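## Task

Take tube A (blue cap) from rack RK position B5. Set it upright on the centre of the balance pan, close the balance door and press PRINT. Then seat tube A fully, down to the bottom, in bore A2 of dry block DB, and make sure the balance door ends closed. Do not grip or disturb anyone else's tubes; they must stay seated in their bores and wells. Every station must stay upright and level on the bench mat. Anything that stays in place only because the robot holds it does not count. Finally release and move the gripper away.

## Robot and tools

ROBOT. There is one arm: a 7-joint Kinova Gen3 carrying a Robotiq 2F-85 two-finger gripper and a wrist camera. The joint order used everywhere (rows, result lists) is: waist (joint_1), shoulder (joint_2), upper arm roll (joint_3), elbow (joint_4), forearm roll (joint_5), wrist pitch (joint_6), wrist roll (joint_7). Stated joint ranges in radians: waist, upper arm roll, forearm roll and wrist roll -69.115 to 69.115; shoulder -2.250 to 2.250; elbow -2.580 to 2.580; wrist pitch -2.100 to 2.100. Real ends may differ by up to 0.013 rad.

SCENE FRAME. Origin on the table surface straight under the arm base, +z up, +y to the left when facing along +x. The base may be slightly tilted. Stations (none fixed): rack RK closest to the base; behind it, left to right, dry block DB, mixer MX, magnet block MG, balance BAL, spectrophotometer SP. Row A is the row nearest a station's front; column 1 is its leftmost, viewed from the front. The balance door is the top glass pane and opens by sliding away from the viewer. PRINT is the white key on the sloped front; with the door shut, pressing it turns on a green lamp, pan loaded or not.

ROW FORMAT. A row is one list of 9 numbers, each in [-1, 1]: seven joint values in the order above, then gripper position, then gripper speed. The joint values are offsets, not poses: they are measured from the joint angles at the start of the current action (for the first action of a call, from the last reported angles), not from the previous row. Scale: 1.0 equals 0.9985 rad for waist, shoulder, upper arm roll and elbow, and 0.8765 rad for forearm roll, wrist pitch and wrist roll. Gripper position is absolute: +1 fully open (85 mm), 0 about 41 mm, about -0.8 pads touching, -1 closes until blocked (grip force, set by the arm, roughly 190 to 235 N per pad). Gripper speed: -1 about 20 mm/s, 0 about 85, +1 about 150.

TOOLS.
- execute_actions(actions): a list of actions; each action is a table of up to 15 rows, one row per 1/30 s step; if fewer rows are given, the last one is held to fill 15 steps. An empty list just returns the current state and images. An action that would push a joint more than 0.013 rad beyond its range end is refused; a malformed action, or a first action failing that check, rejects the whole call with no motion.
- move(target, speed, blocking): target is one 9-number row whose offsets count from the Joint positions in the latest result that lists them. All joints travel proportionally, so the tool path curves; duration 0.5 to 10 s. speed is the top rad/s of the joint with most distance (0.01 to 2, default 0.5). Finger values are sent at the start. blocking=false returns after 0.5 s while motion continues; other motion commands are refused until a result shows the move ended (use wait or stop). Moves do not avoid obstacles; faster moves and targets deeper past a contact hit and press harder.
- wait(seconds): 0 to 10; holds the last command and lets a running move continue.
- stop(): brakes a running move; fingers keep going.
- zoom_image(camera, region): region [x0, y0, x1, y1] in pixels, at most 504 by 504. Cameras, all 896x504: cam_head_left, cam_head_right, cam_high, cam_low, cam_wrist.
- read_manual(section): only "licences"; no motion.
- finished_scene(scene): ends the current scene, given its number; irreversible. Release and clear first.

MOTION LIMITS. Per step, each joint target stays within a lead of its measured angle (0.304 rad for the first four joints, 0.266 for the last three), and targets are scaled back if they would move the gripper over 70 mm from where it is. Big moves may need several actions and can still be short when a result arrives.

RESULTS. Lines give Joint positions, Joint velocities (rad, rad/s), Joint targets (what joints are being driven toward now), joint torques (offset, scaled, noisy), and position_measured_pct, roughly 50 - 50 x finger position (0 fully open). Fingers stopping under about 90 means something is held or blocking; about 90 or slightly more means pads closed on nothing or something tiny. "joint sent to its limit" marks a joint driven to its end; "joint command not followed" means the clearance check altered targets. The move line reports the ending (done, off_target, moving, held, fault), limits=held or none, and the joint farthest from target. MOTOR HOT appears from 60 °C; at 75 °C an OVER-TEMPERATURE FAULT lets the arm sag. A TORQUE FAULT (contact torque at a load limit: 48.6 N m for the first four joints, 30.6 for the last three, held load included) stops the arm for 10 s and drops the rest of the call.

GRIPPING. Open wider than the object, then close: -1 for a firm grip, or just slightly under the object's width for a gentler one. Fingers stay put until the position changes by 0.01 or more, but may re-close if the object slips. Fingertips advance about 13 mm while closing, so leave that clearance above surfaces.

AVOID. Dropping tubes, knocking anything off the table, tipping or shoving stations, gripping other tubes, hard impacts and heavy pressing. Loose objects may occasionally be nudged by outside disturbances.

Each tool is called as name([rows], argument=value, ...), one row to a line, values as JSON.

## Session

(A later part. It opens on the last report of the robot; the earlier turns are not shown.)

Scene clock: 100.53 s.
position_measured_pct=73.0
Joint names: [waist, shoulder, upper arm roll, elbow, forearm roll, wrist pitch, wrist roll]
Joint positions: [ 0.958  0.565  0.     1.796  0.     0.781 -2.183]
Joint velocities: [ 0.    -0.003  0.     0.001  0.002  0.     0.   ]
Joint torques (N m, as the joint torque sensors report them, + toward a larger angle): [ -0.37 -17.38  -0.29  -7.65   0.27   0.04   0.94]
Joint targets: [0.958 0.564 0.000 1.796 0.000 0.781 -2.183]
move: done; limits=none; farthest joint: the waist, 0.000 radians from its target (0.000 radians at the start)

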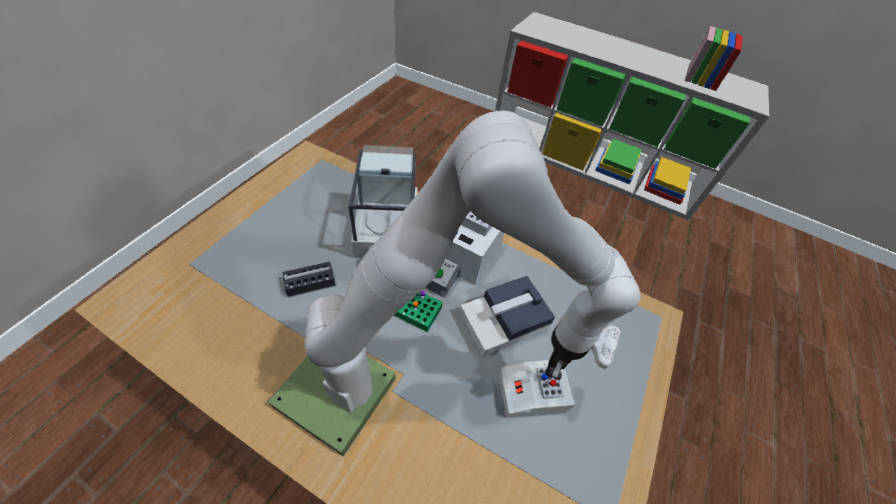

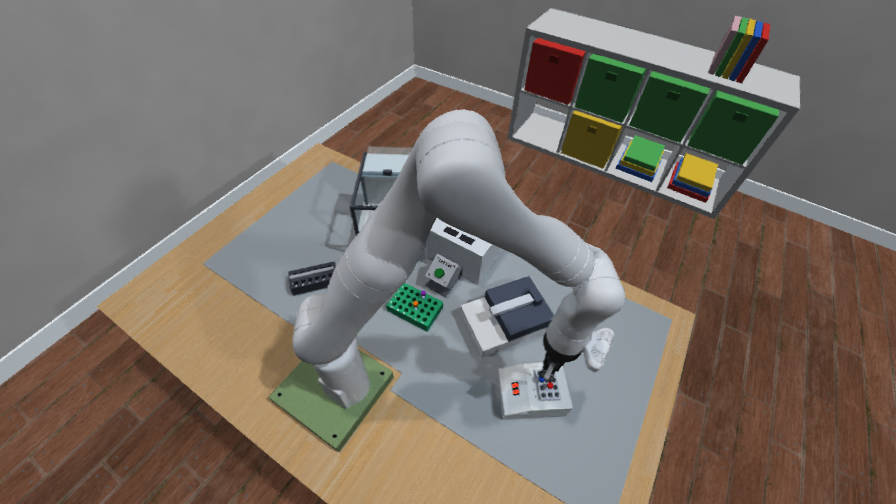

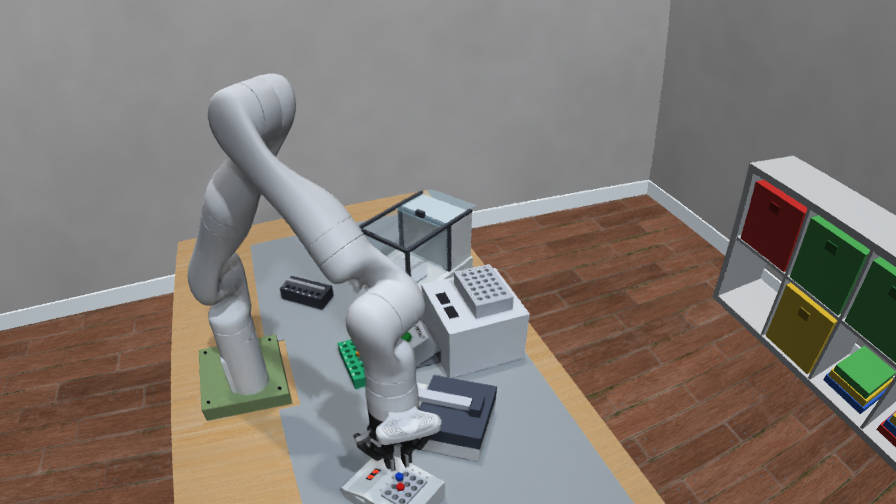

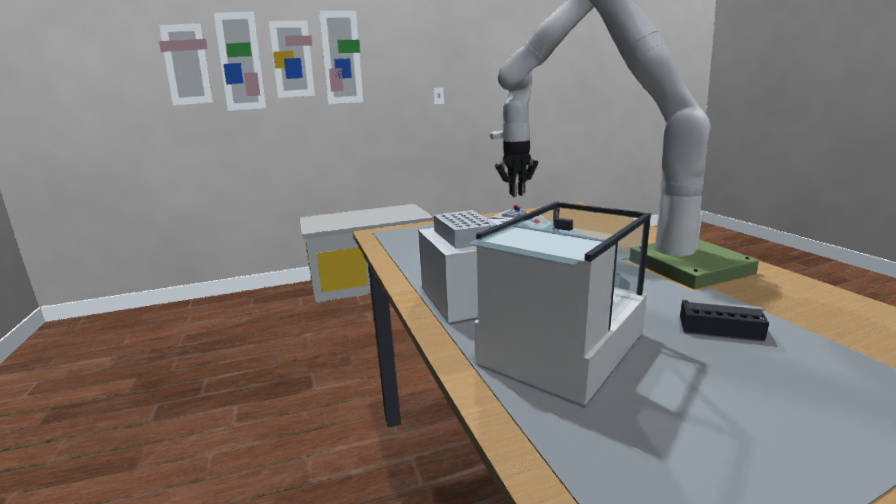

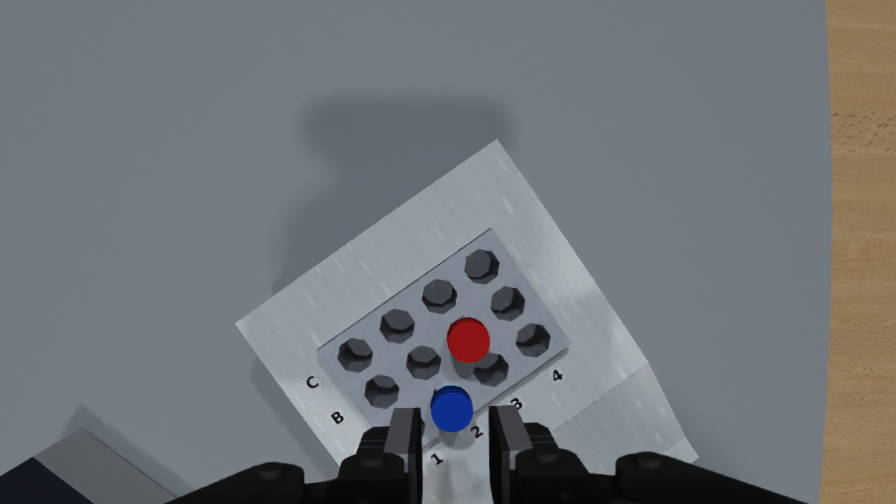

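move(target=[-0.49,-0.1713,0,-0.2163,0,0.4415,0.25,-0.78,0], speed=0.6)

Scene clock: 103.40 s.
position_measured_pct=88.9
Joint names: [waist, shoulder, upper arm roll, elbow, forearm roll, wrist pitch, wrist roll]
Joint positions: [ 0.469  0.394  0.     1.58   0.     1.168 -1.964]
Joint velocities: [-0.005 -0.001  0.001 -0.    -0.     0.003  0.   ]
Joint torques (N m, as the joint torque sensors report them, + toward a larger angle): [  0.17 -16.35  -0.32  -8.77   0.07   0.38   0.7 ]
Joint targets: [0.469 0.393 0.000 1.580 0.000 1.168 -1.964]
move: done; limits=none; farthest joint: the waist, 0.001 radians from its target (0.490 radians at the start)

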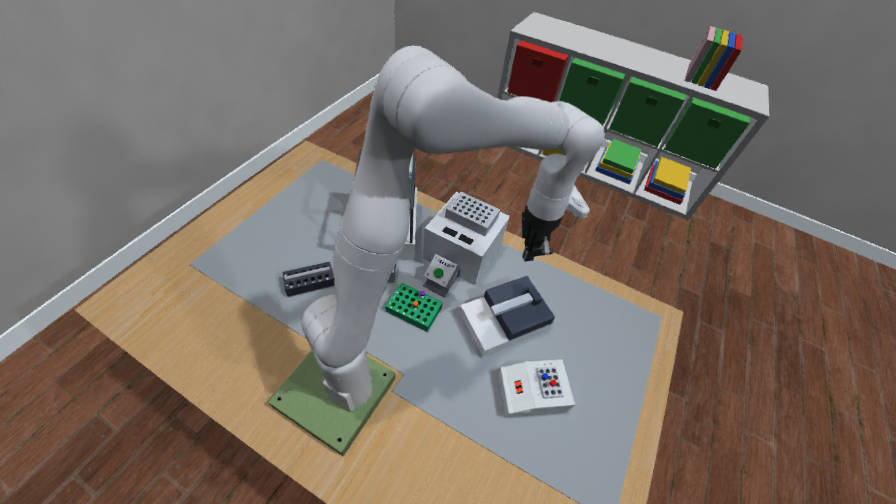

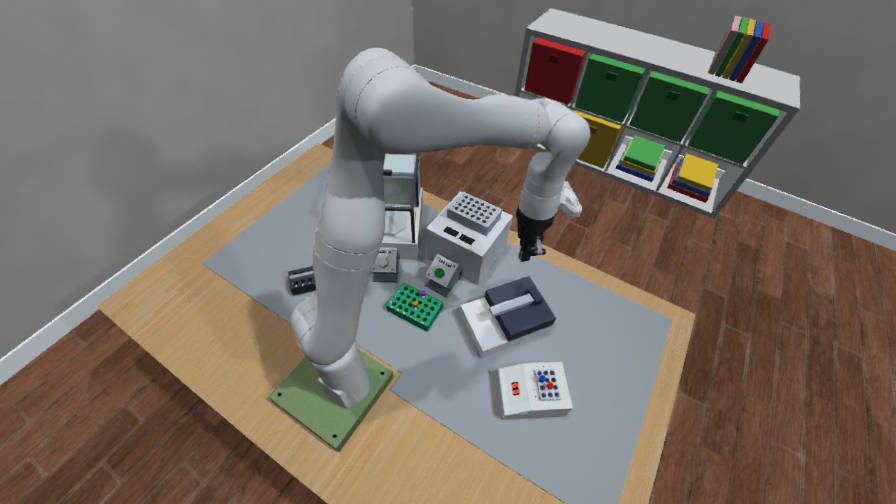

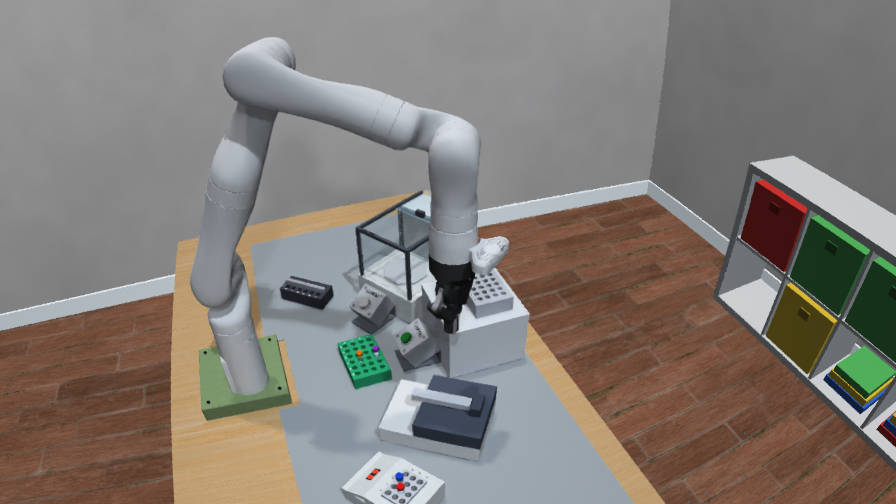

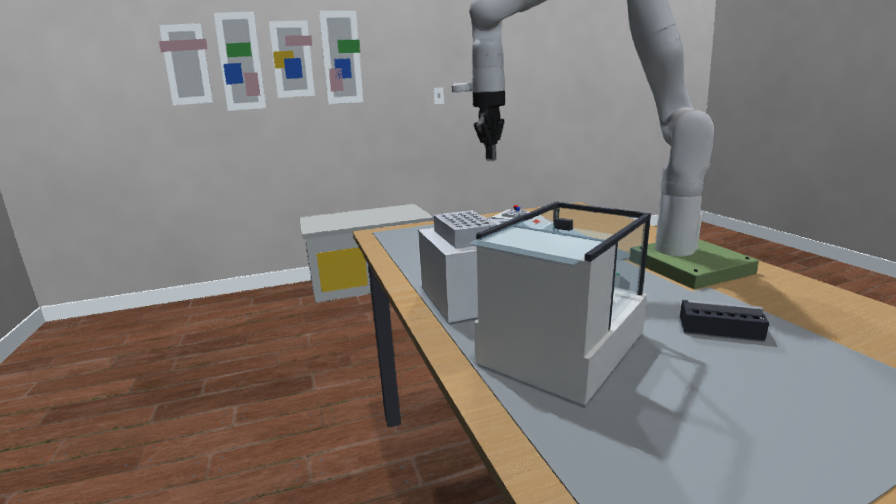

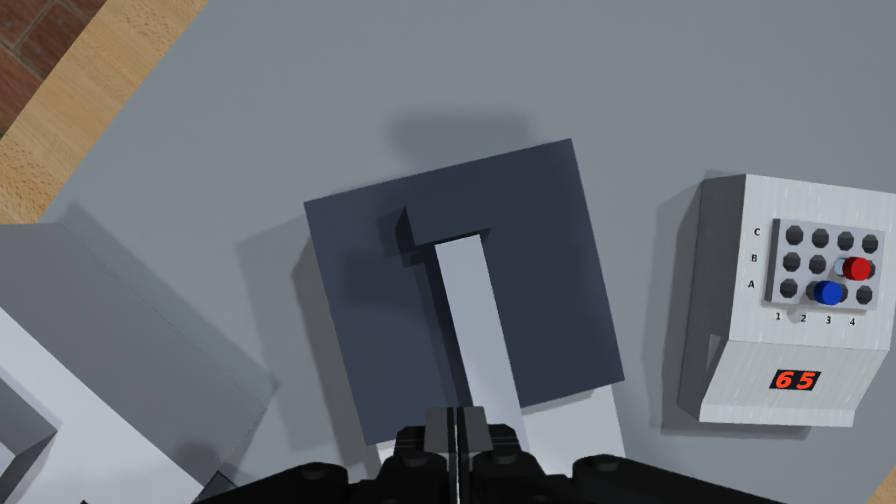

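zoom_image(camera="cam_wrist", region=[750, 210, 896, 330])

zoom_image(camera="cam_head_left", region=[510, 350, 590, 410])

Region (750, 210, 896, 330) of cam_wrist's 896x504 image, scaled by 3.452; it fills the top 414 rows of this view, and the rest is white.

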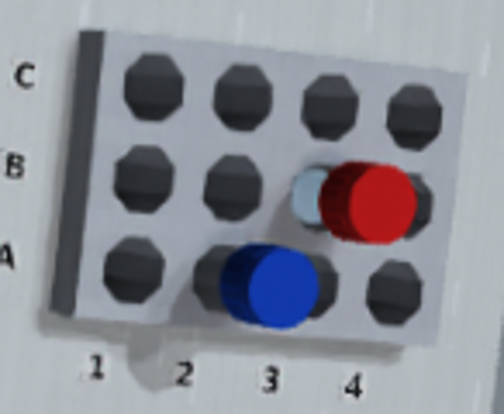

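Region (510, 350, 590, 410) of cam_head_left's 896x504 image, scaled by 6.300, with more detail than that image has; it fills the top 378 rows of this view, and the rest is white.

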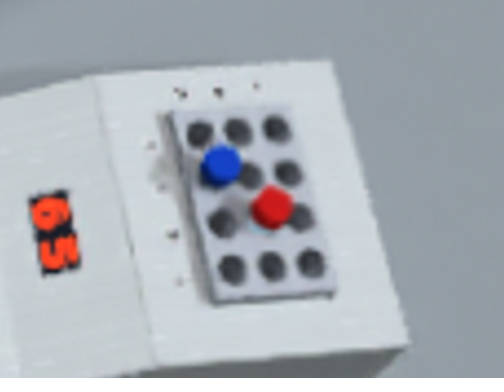

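move(target=[-0.9685,0.2924,0,-0.4597,0,0.1905,0.478,-0.78,0], speed=0.7)

Scene clock: 105.93 s.
position_measured_pct=88.9
Joint names: [waist, shoulder, upper arm roll, elbow, forearm roll, wrist pitch, wrist roll]
Joint positions: [-0.498  0.685  0.     1.121  0.     1.335 -1.545]
Joint velocities: [-0.002  0.001 -0.     0.    -0.001  0.002 -0.   ]
Joint torques (N m, as the joint torque sensors report them, + toward a larger angle): [ -0.31 -21.36  -0.02  -9.42   0.21   0.21   0.72]
Joint targets: [-0.498 0.686 0.000 1.121 0.000 1.335 -1.545]
move: done; limits=none; farthest joint: the waist, 0.001 radians from its target (0.967 radians at the start)

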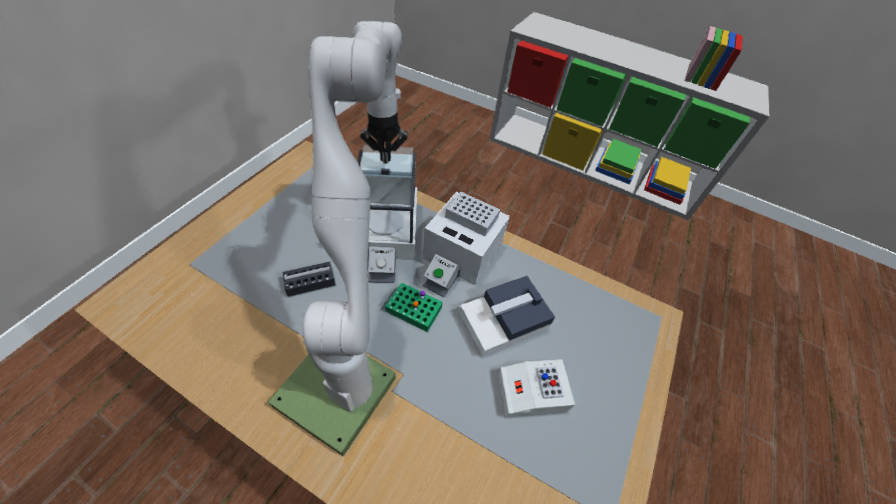

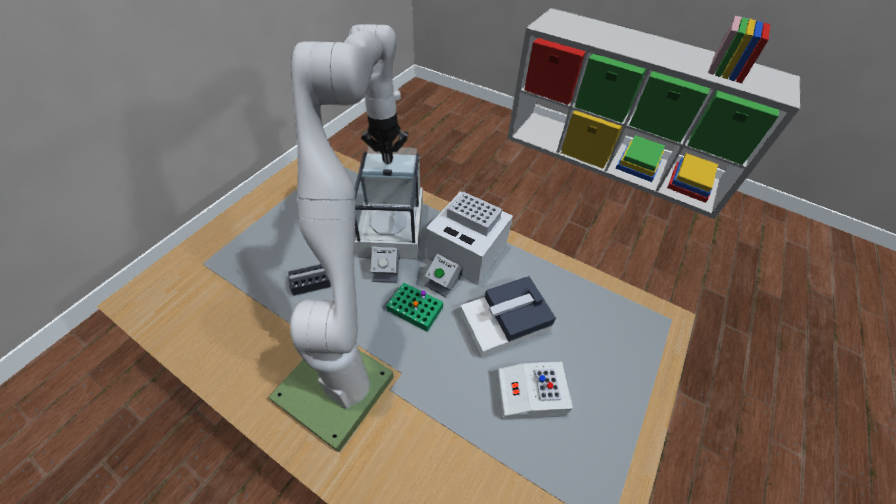

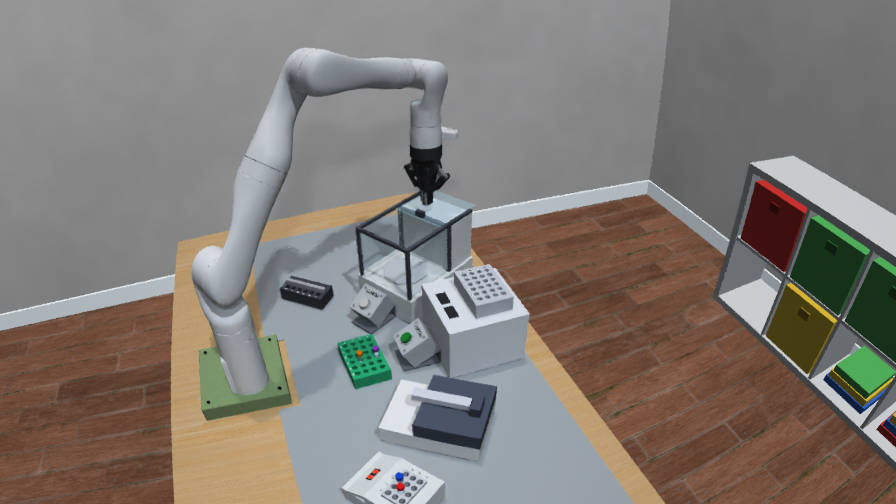

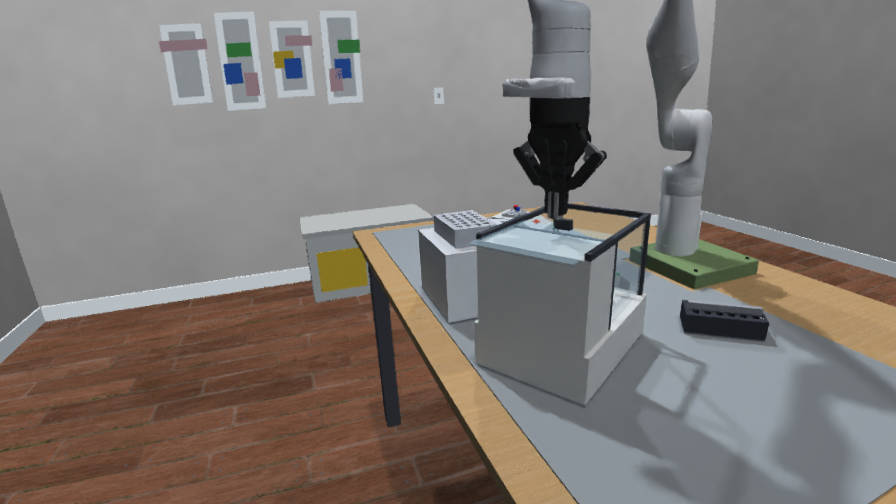

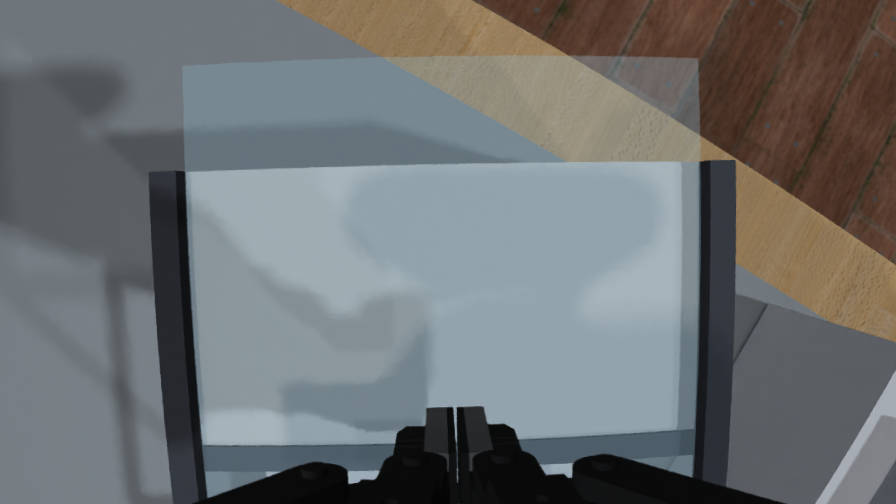

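move(target=[0,0.010,0,0.030,0,-0.0468,0,-0.78,0], speed=0.08)

Scene clock: 106.93 s.
position_measured_pct=88.9
Joint names: [waist, shoulder, upper arm roll, elbow, forearm roll, wrist pitch, wrist roll]
Joint positions: [-0.498  0.695  0.     1.151  0.     1.294 -1.545]
Joint velocities: [ 0.001 -0.003 -0.     0.    -0.    -0.001 -0.   ]
Joint torques (N m, as the joint torque sensors report them, + toward a larger angle): [ -0.51 -21.54  -0.26  -9.41   0.47   0.32   0.33]
Joint targets: [-0.498 0.695 0.000 1.151 0.000 1.294 -1.545]
move: done; limits=none; farthest joint: the waist, 0.000 radians from its target (0.000 radians at the start)

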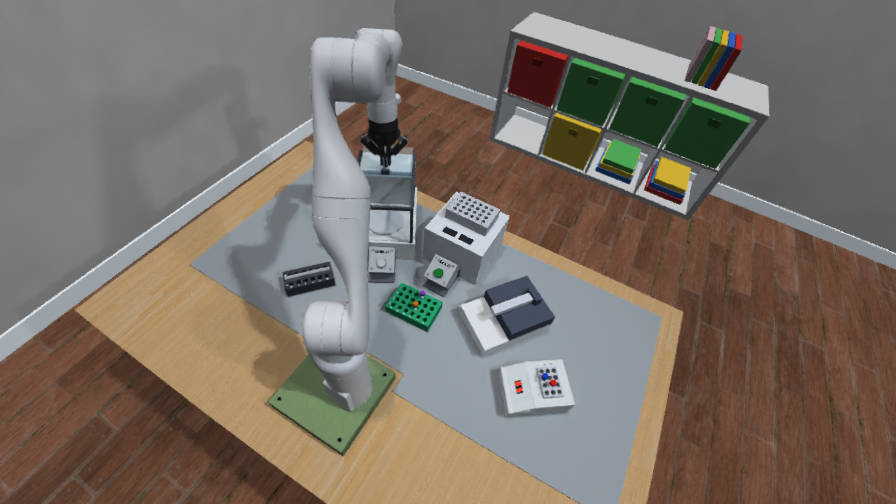

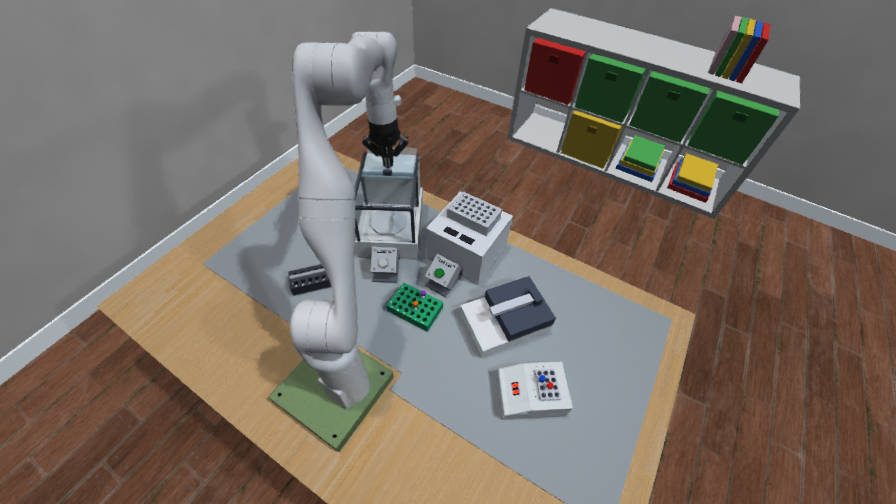

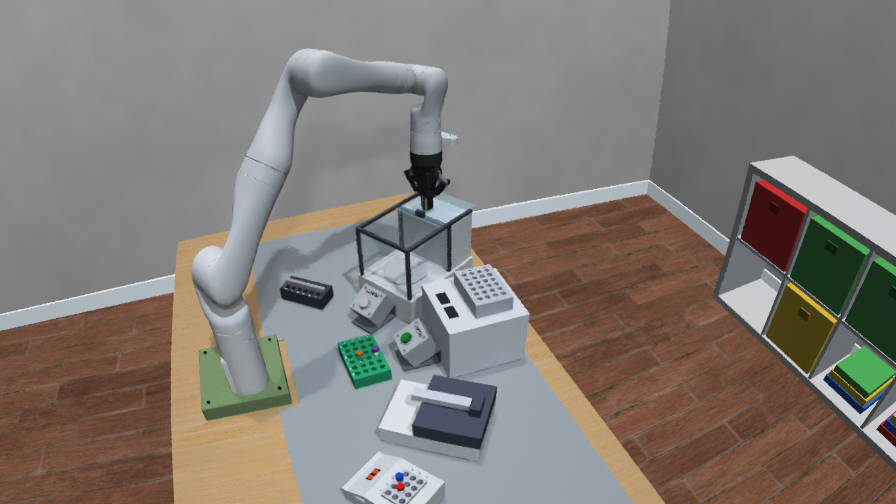

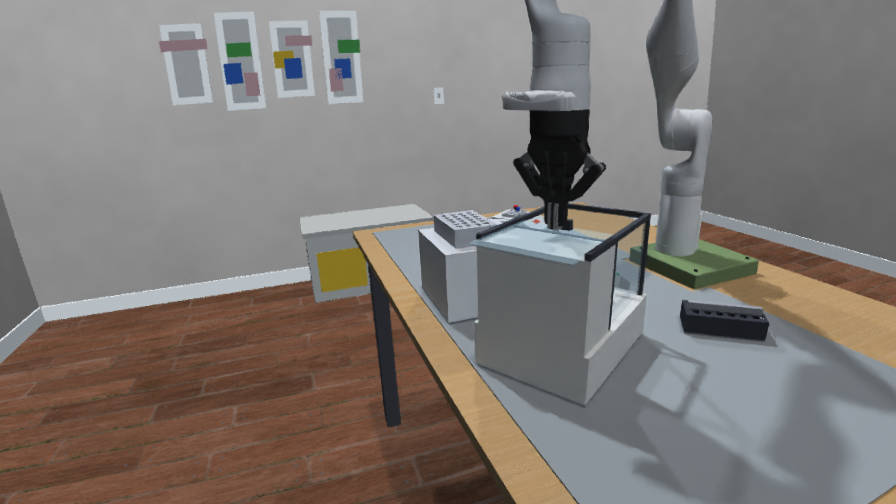

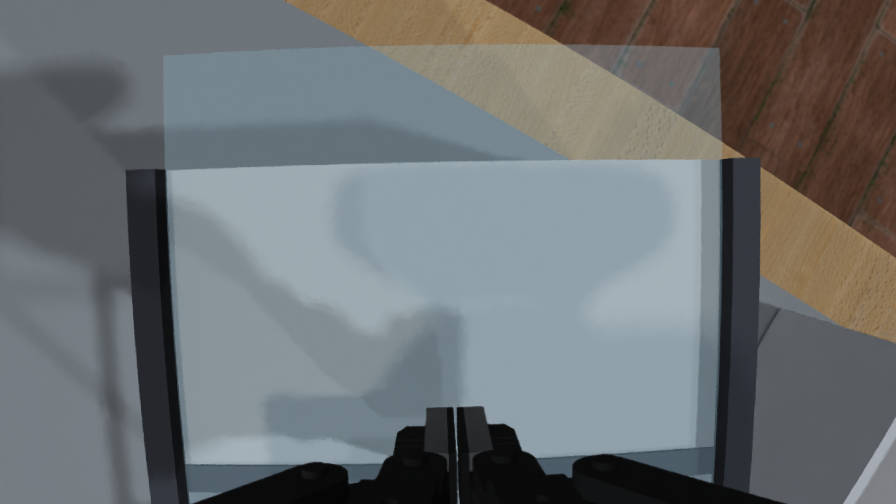

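move(target=[0.006,-0.2634,0,0.4857,0,-0.251,0.0068,-0.78,0], speed=0.27)

Scene clock: 109.27 s.
position_measured_pct=88.9
Joint names: [waist, shoulder, upper arm roll, elbow, forearm roll, wrist pitch, wrist roll]
Joint positions: [-0.492  0.433  0.     1.636  0.     1.073 -1.539]
Joint velocities: [-0.    -0.003 -0.001  0.001  0.001  0.    -0.   ]
Joint torques (N m, as the joint torque sensors report them, + toward a larger angle): [ -0.14 -16.27  -0.32  -8.61   0.23   0.68   0.65]
Joint targets: [-0.492 0.432 0.000 1.636 0.000 1.074 -1.539]
move: done; limits=none; farthest joint: the shoulder, 0.001 radians from its target (0.263 radians at the start)

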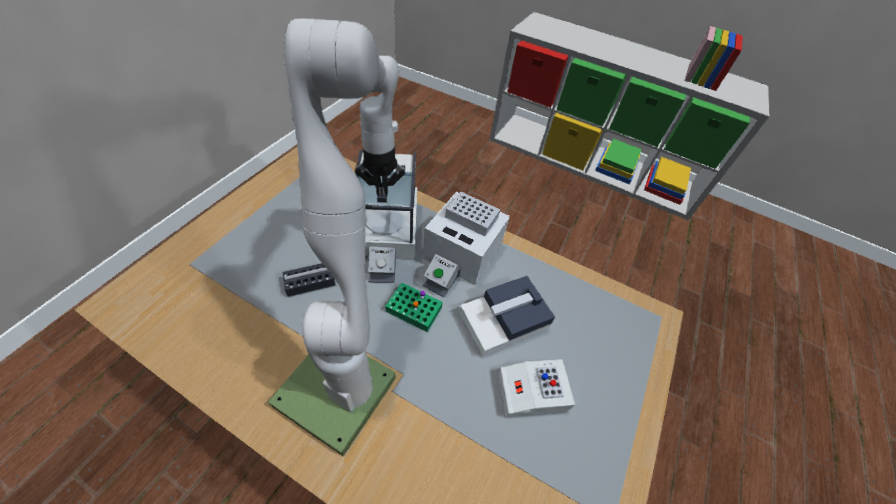

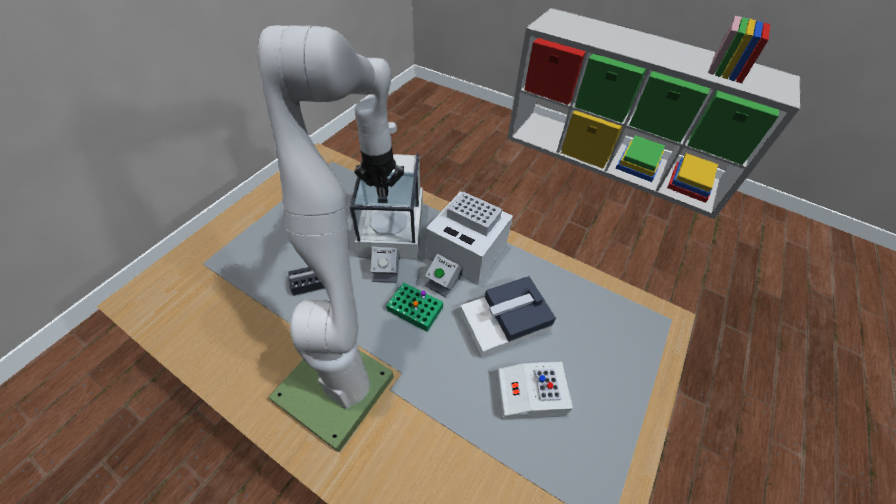

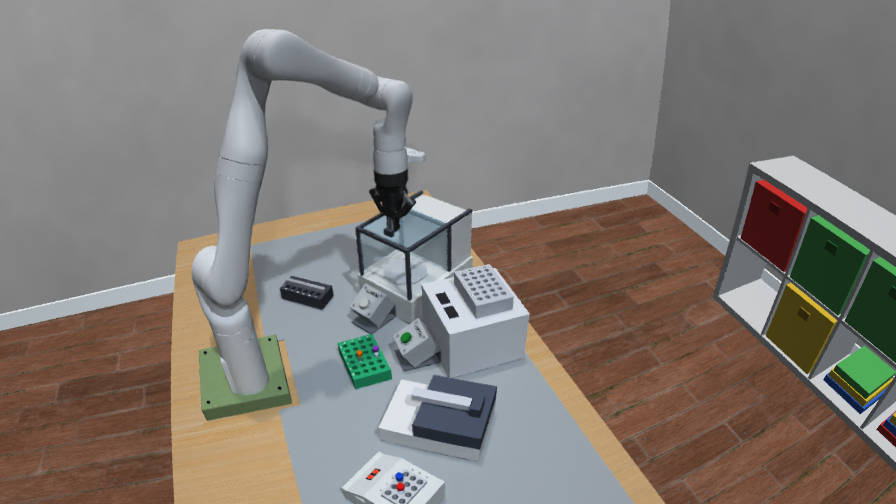

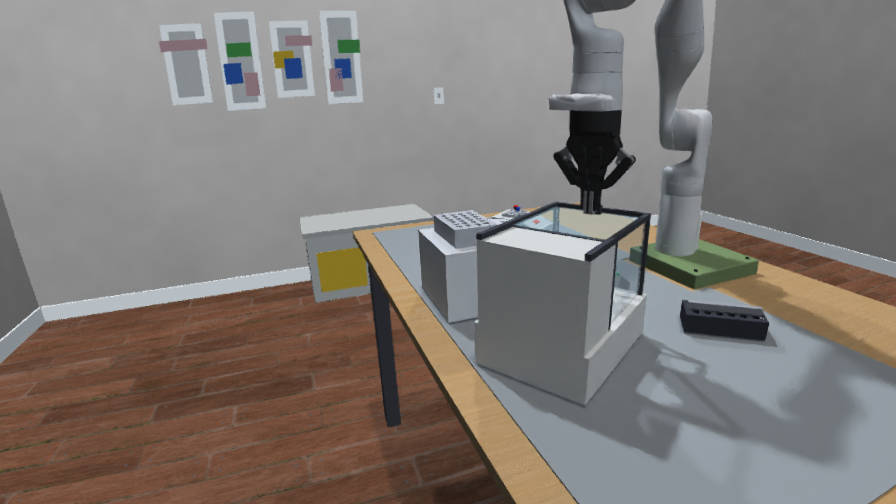

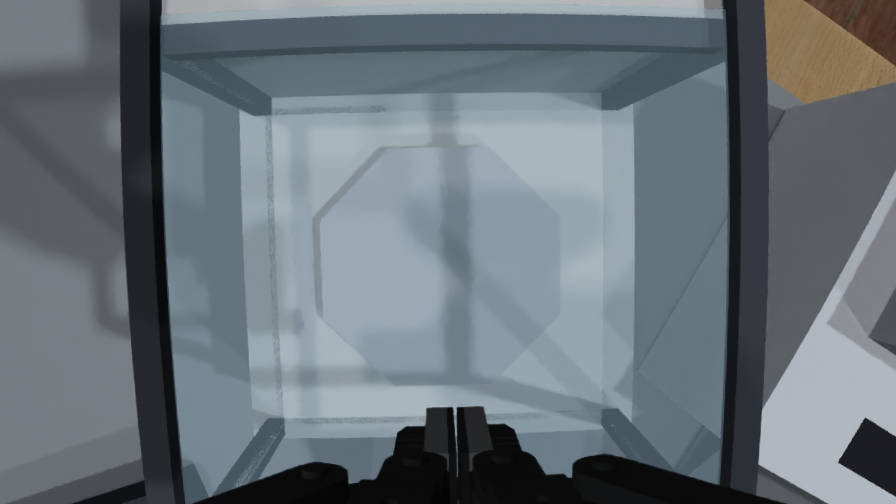

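move(target=[0.001,-0.025,0,0.036,0,-0.0125,0.001,-0.78,0], speed=0.05)

Scene clock: 110.40 s.
position_measured_pct=88.9
Joint names: [waist, shoulder, upper arm roll, elbow, forearm roll, wrist pitch, wrist roll]
Joint positions: [-0.491  0.408  0.     1.67   0.     1.06  -1.538]
Joint velocities: [ 0.     0.001 -0.     0.001 -0.001 -0.001 -0.   ]
Joint torques (N m, as the joint torque sensors report them, + toward a larger angle): [ -0.17 -15.7   -0.1   -7.43   0.33   1.2    0.72]
Joint targets: [-0.491 0.408 0.000 1.671 0.000 1.062 -1.538]
move: done; limits=none; farthest joint: the elbow, 0.002 radians from its target (0.036 radians at the start)

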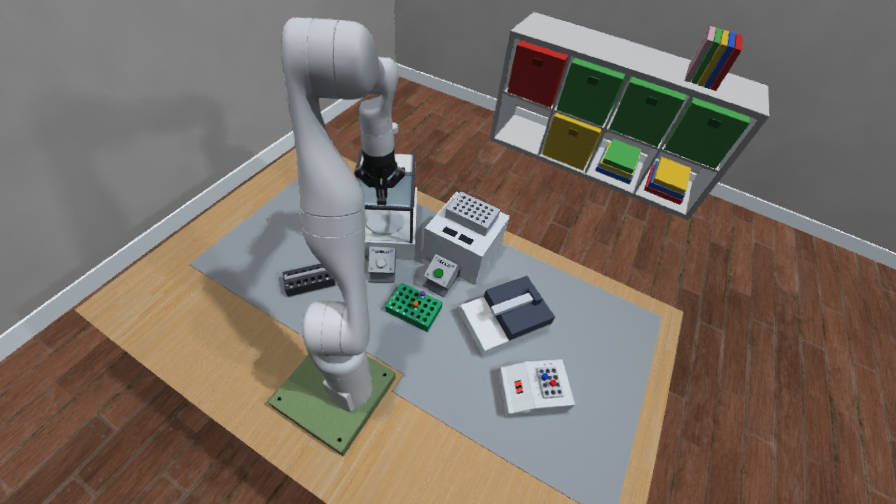

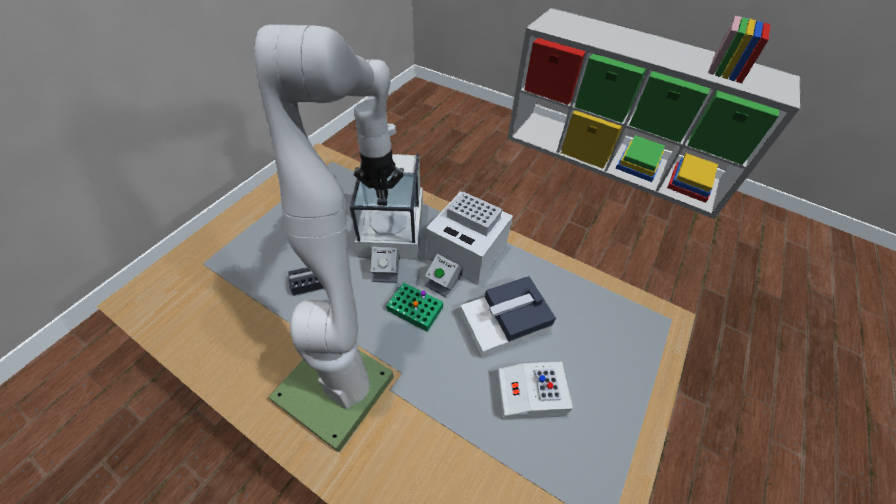

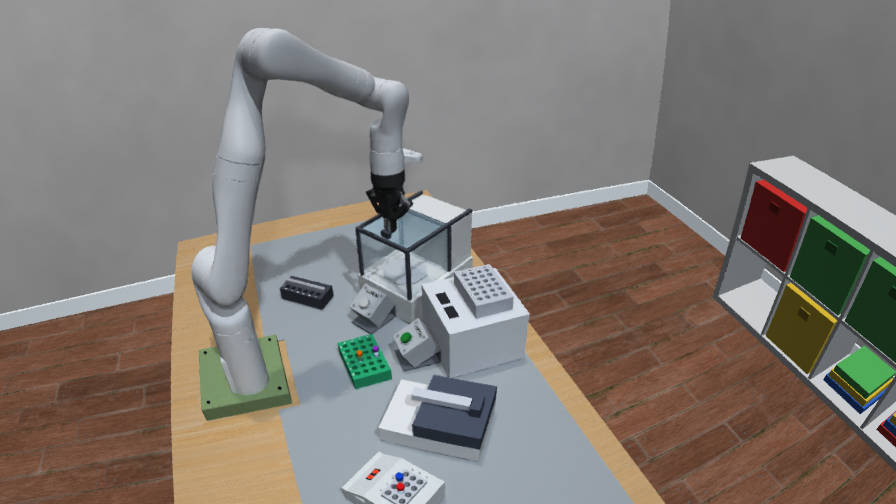

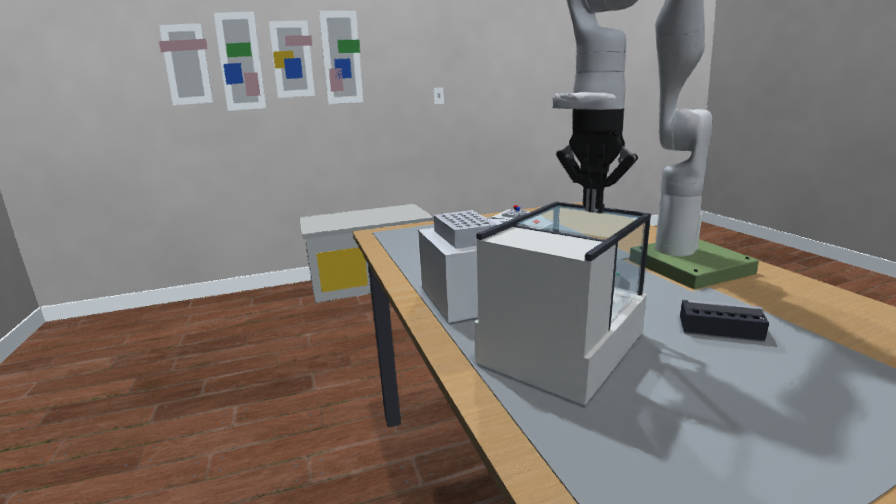

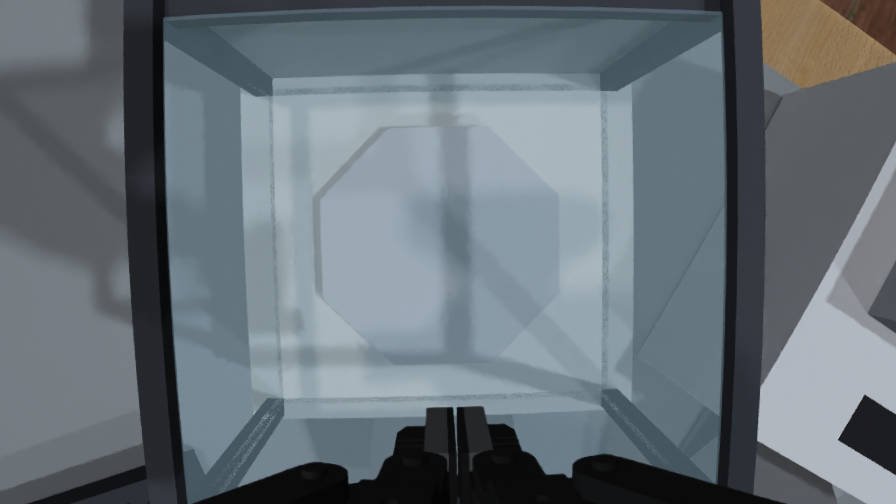

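move(target=[0,-0.0967,0,-0.2665,0,0.418,0,-0.78,0], speed=0.4)

Scene clock: 112.20 s.
position_measured_pct=88.9
Joint names: [waist, shoulder, upper arm roll, elbow, forearm roll, wrist pitch, wrist roll]
Joint positions: [-0.491  0.312  0.     1.404  0.     1.426 -1.538]
Joint velocities: [-0.     0.001 -0.    -0.001  0.001 -0.     0.   ]
Joint torques (N m, as the joint torque sensors report them, + toward a larger angle): [ -0.56 -14.93   0.01  -9.8    0.22   0.1    0.54]
Joint targets: [-0.491 0.312 0.000 1.404 0.000 1.426 -1.538]
move: done; limits=none; farthest joint: the waist, 0.000 radians from its target (0.000 radians at the start)

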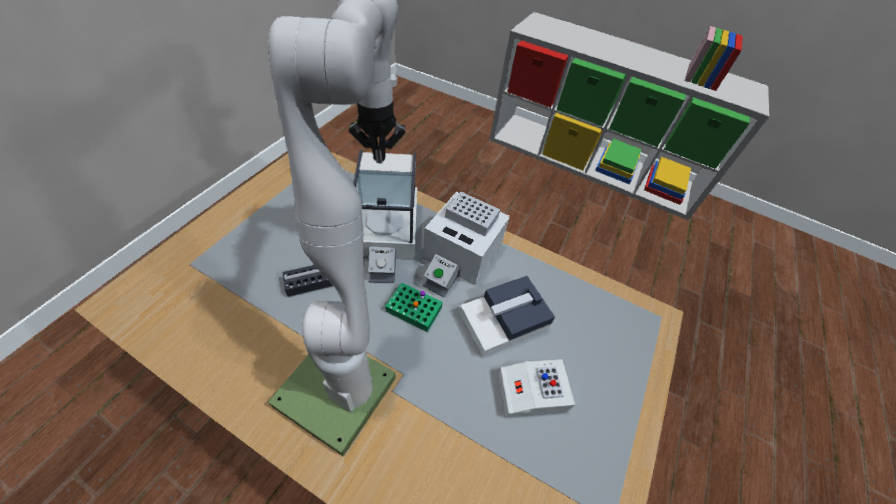

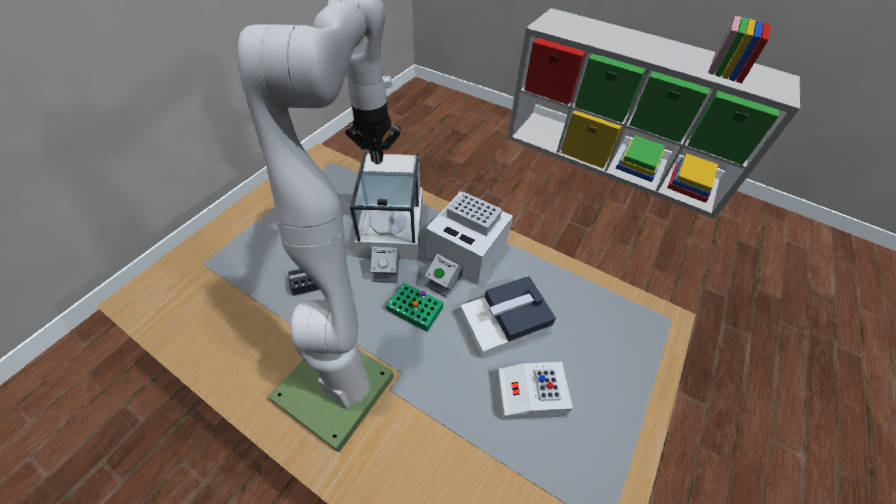

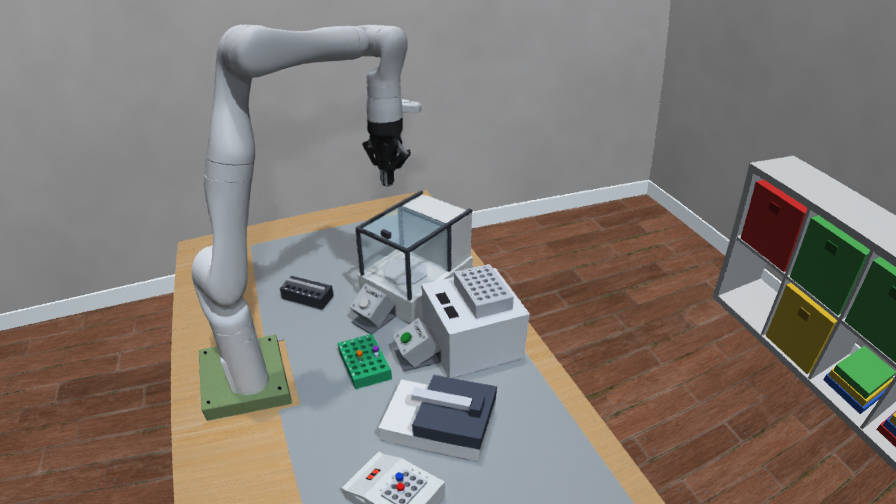

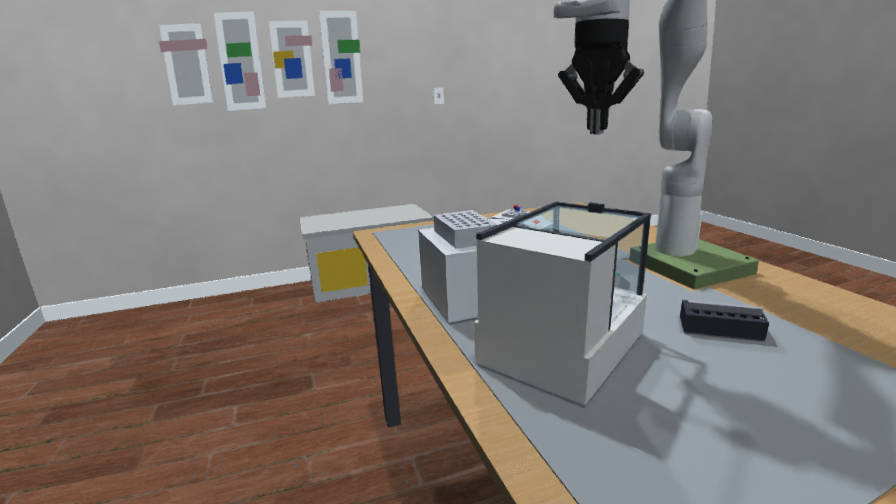

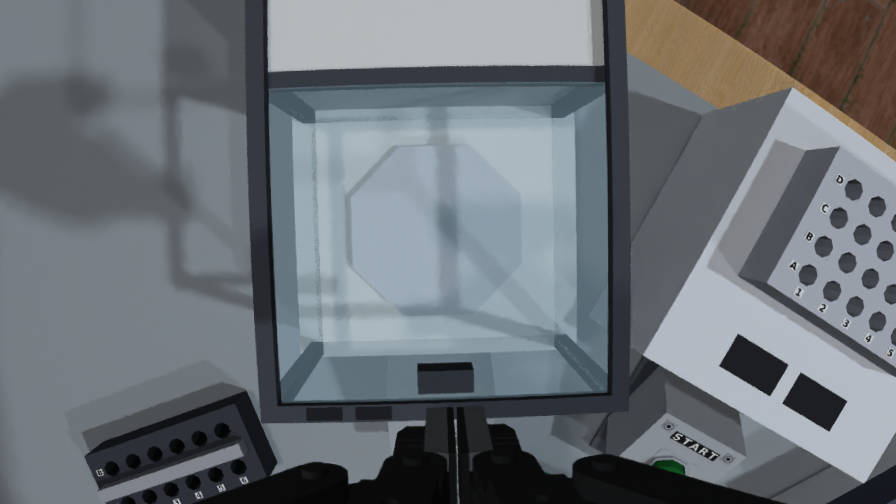

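The door is shut, tube A is seated in A2, and the arm is clear.

finished_scene(scene=2)

The scene is finished: the task was done.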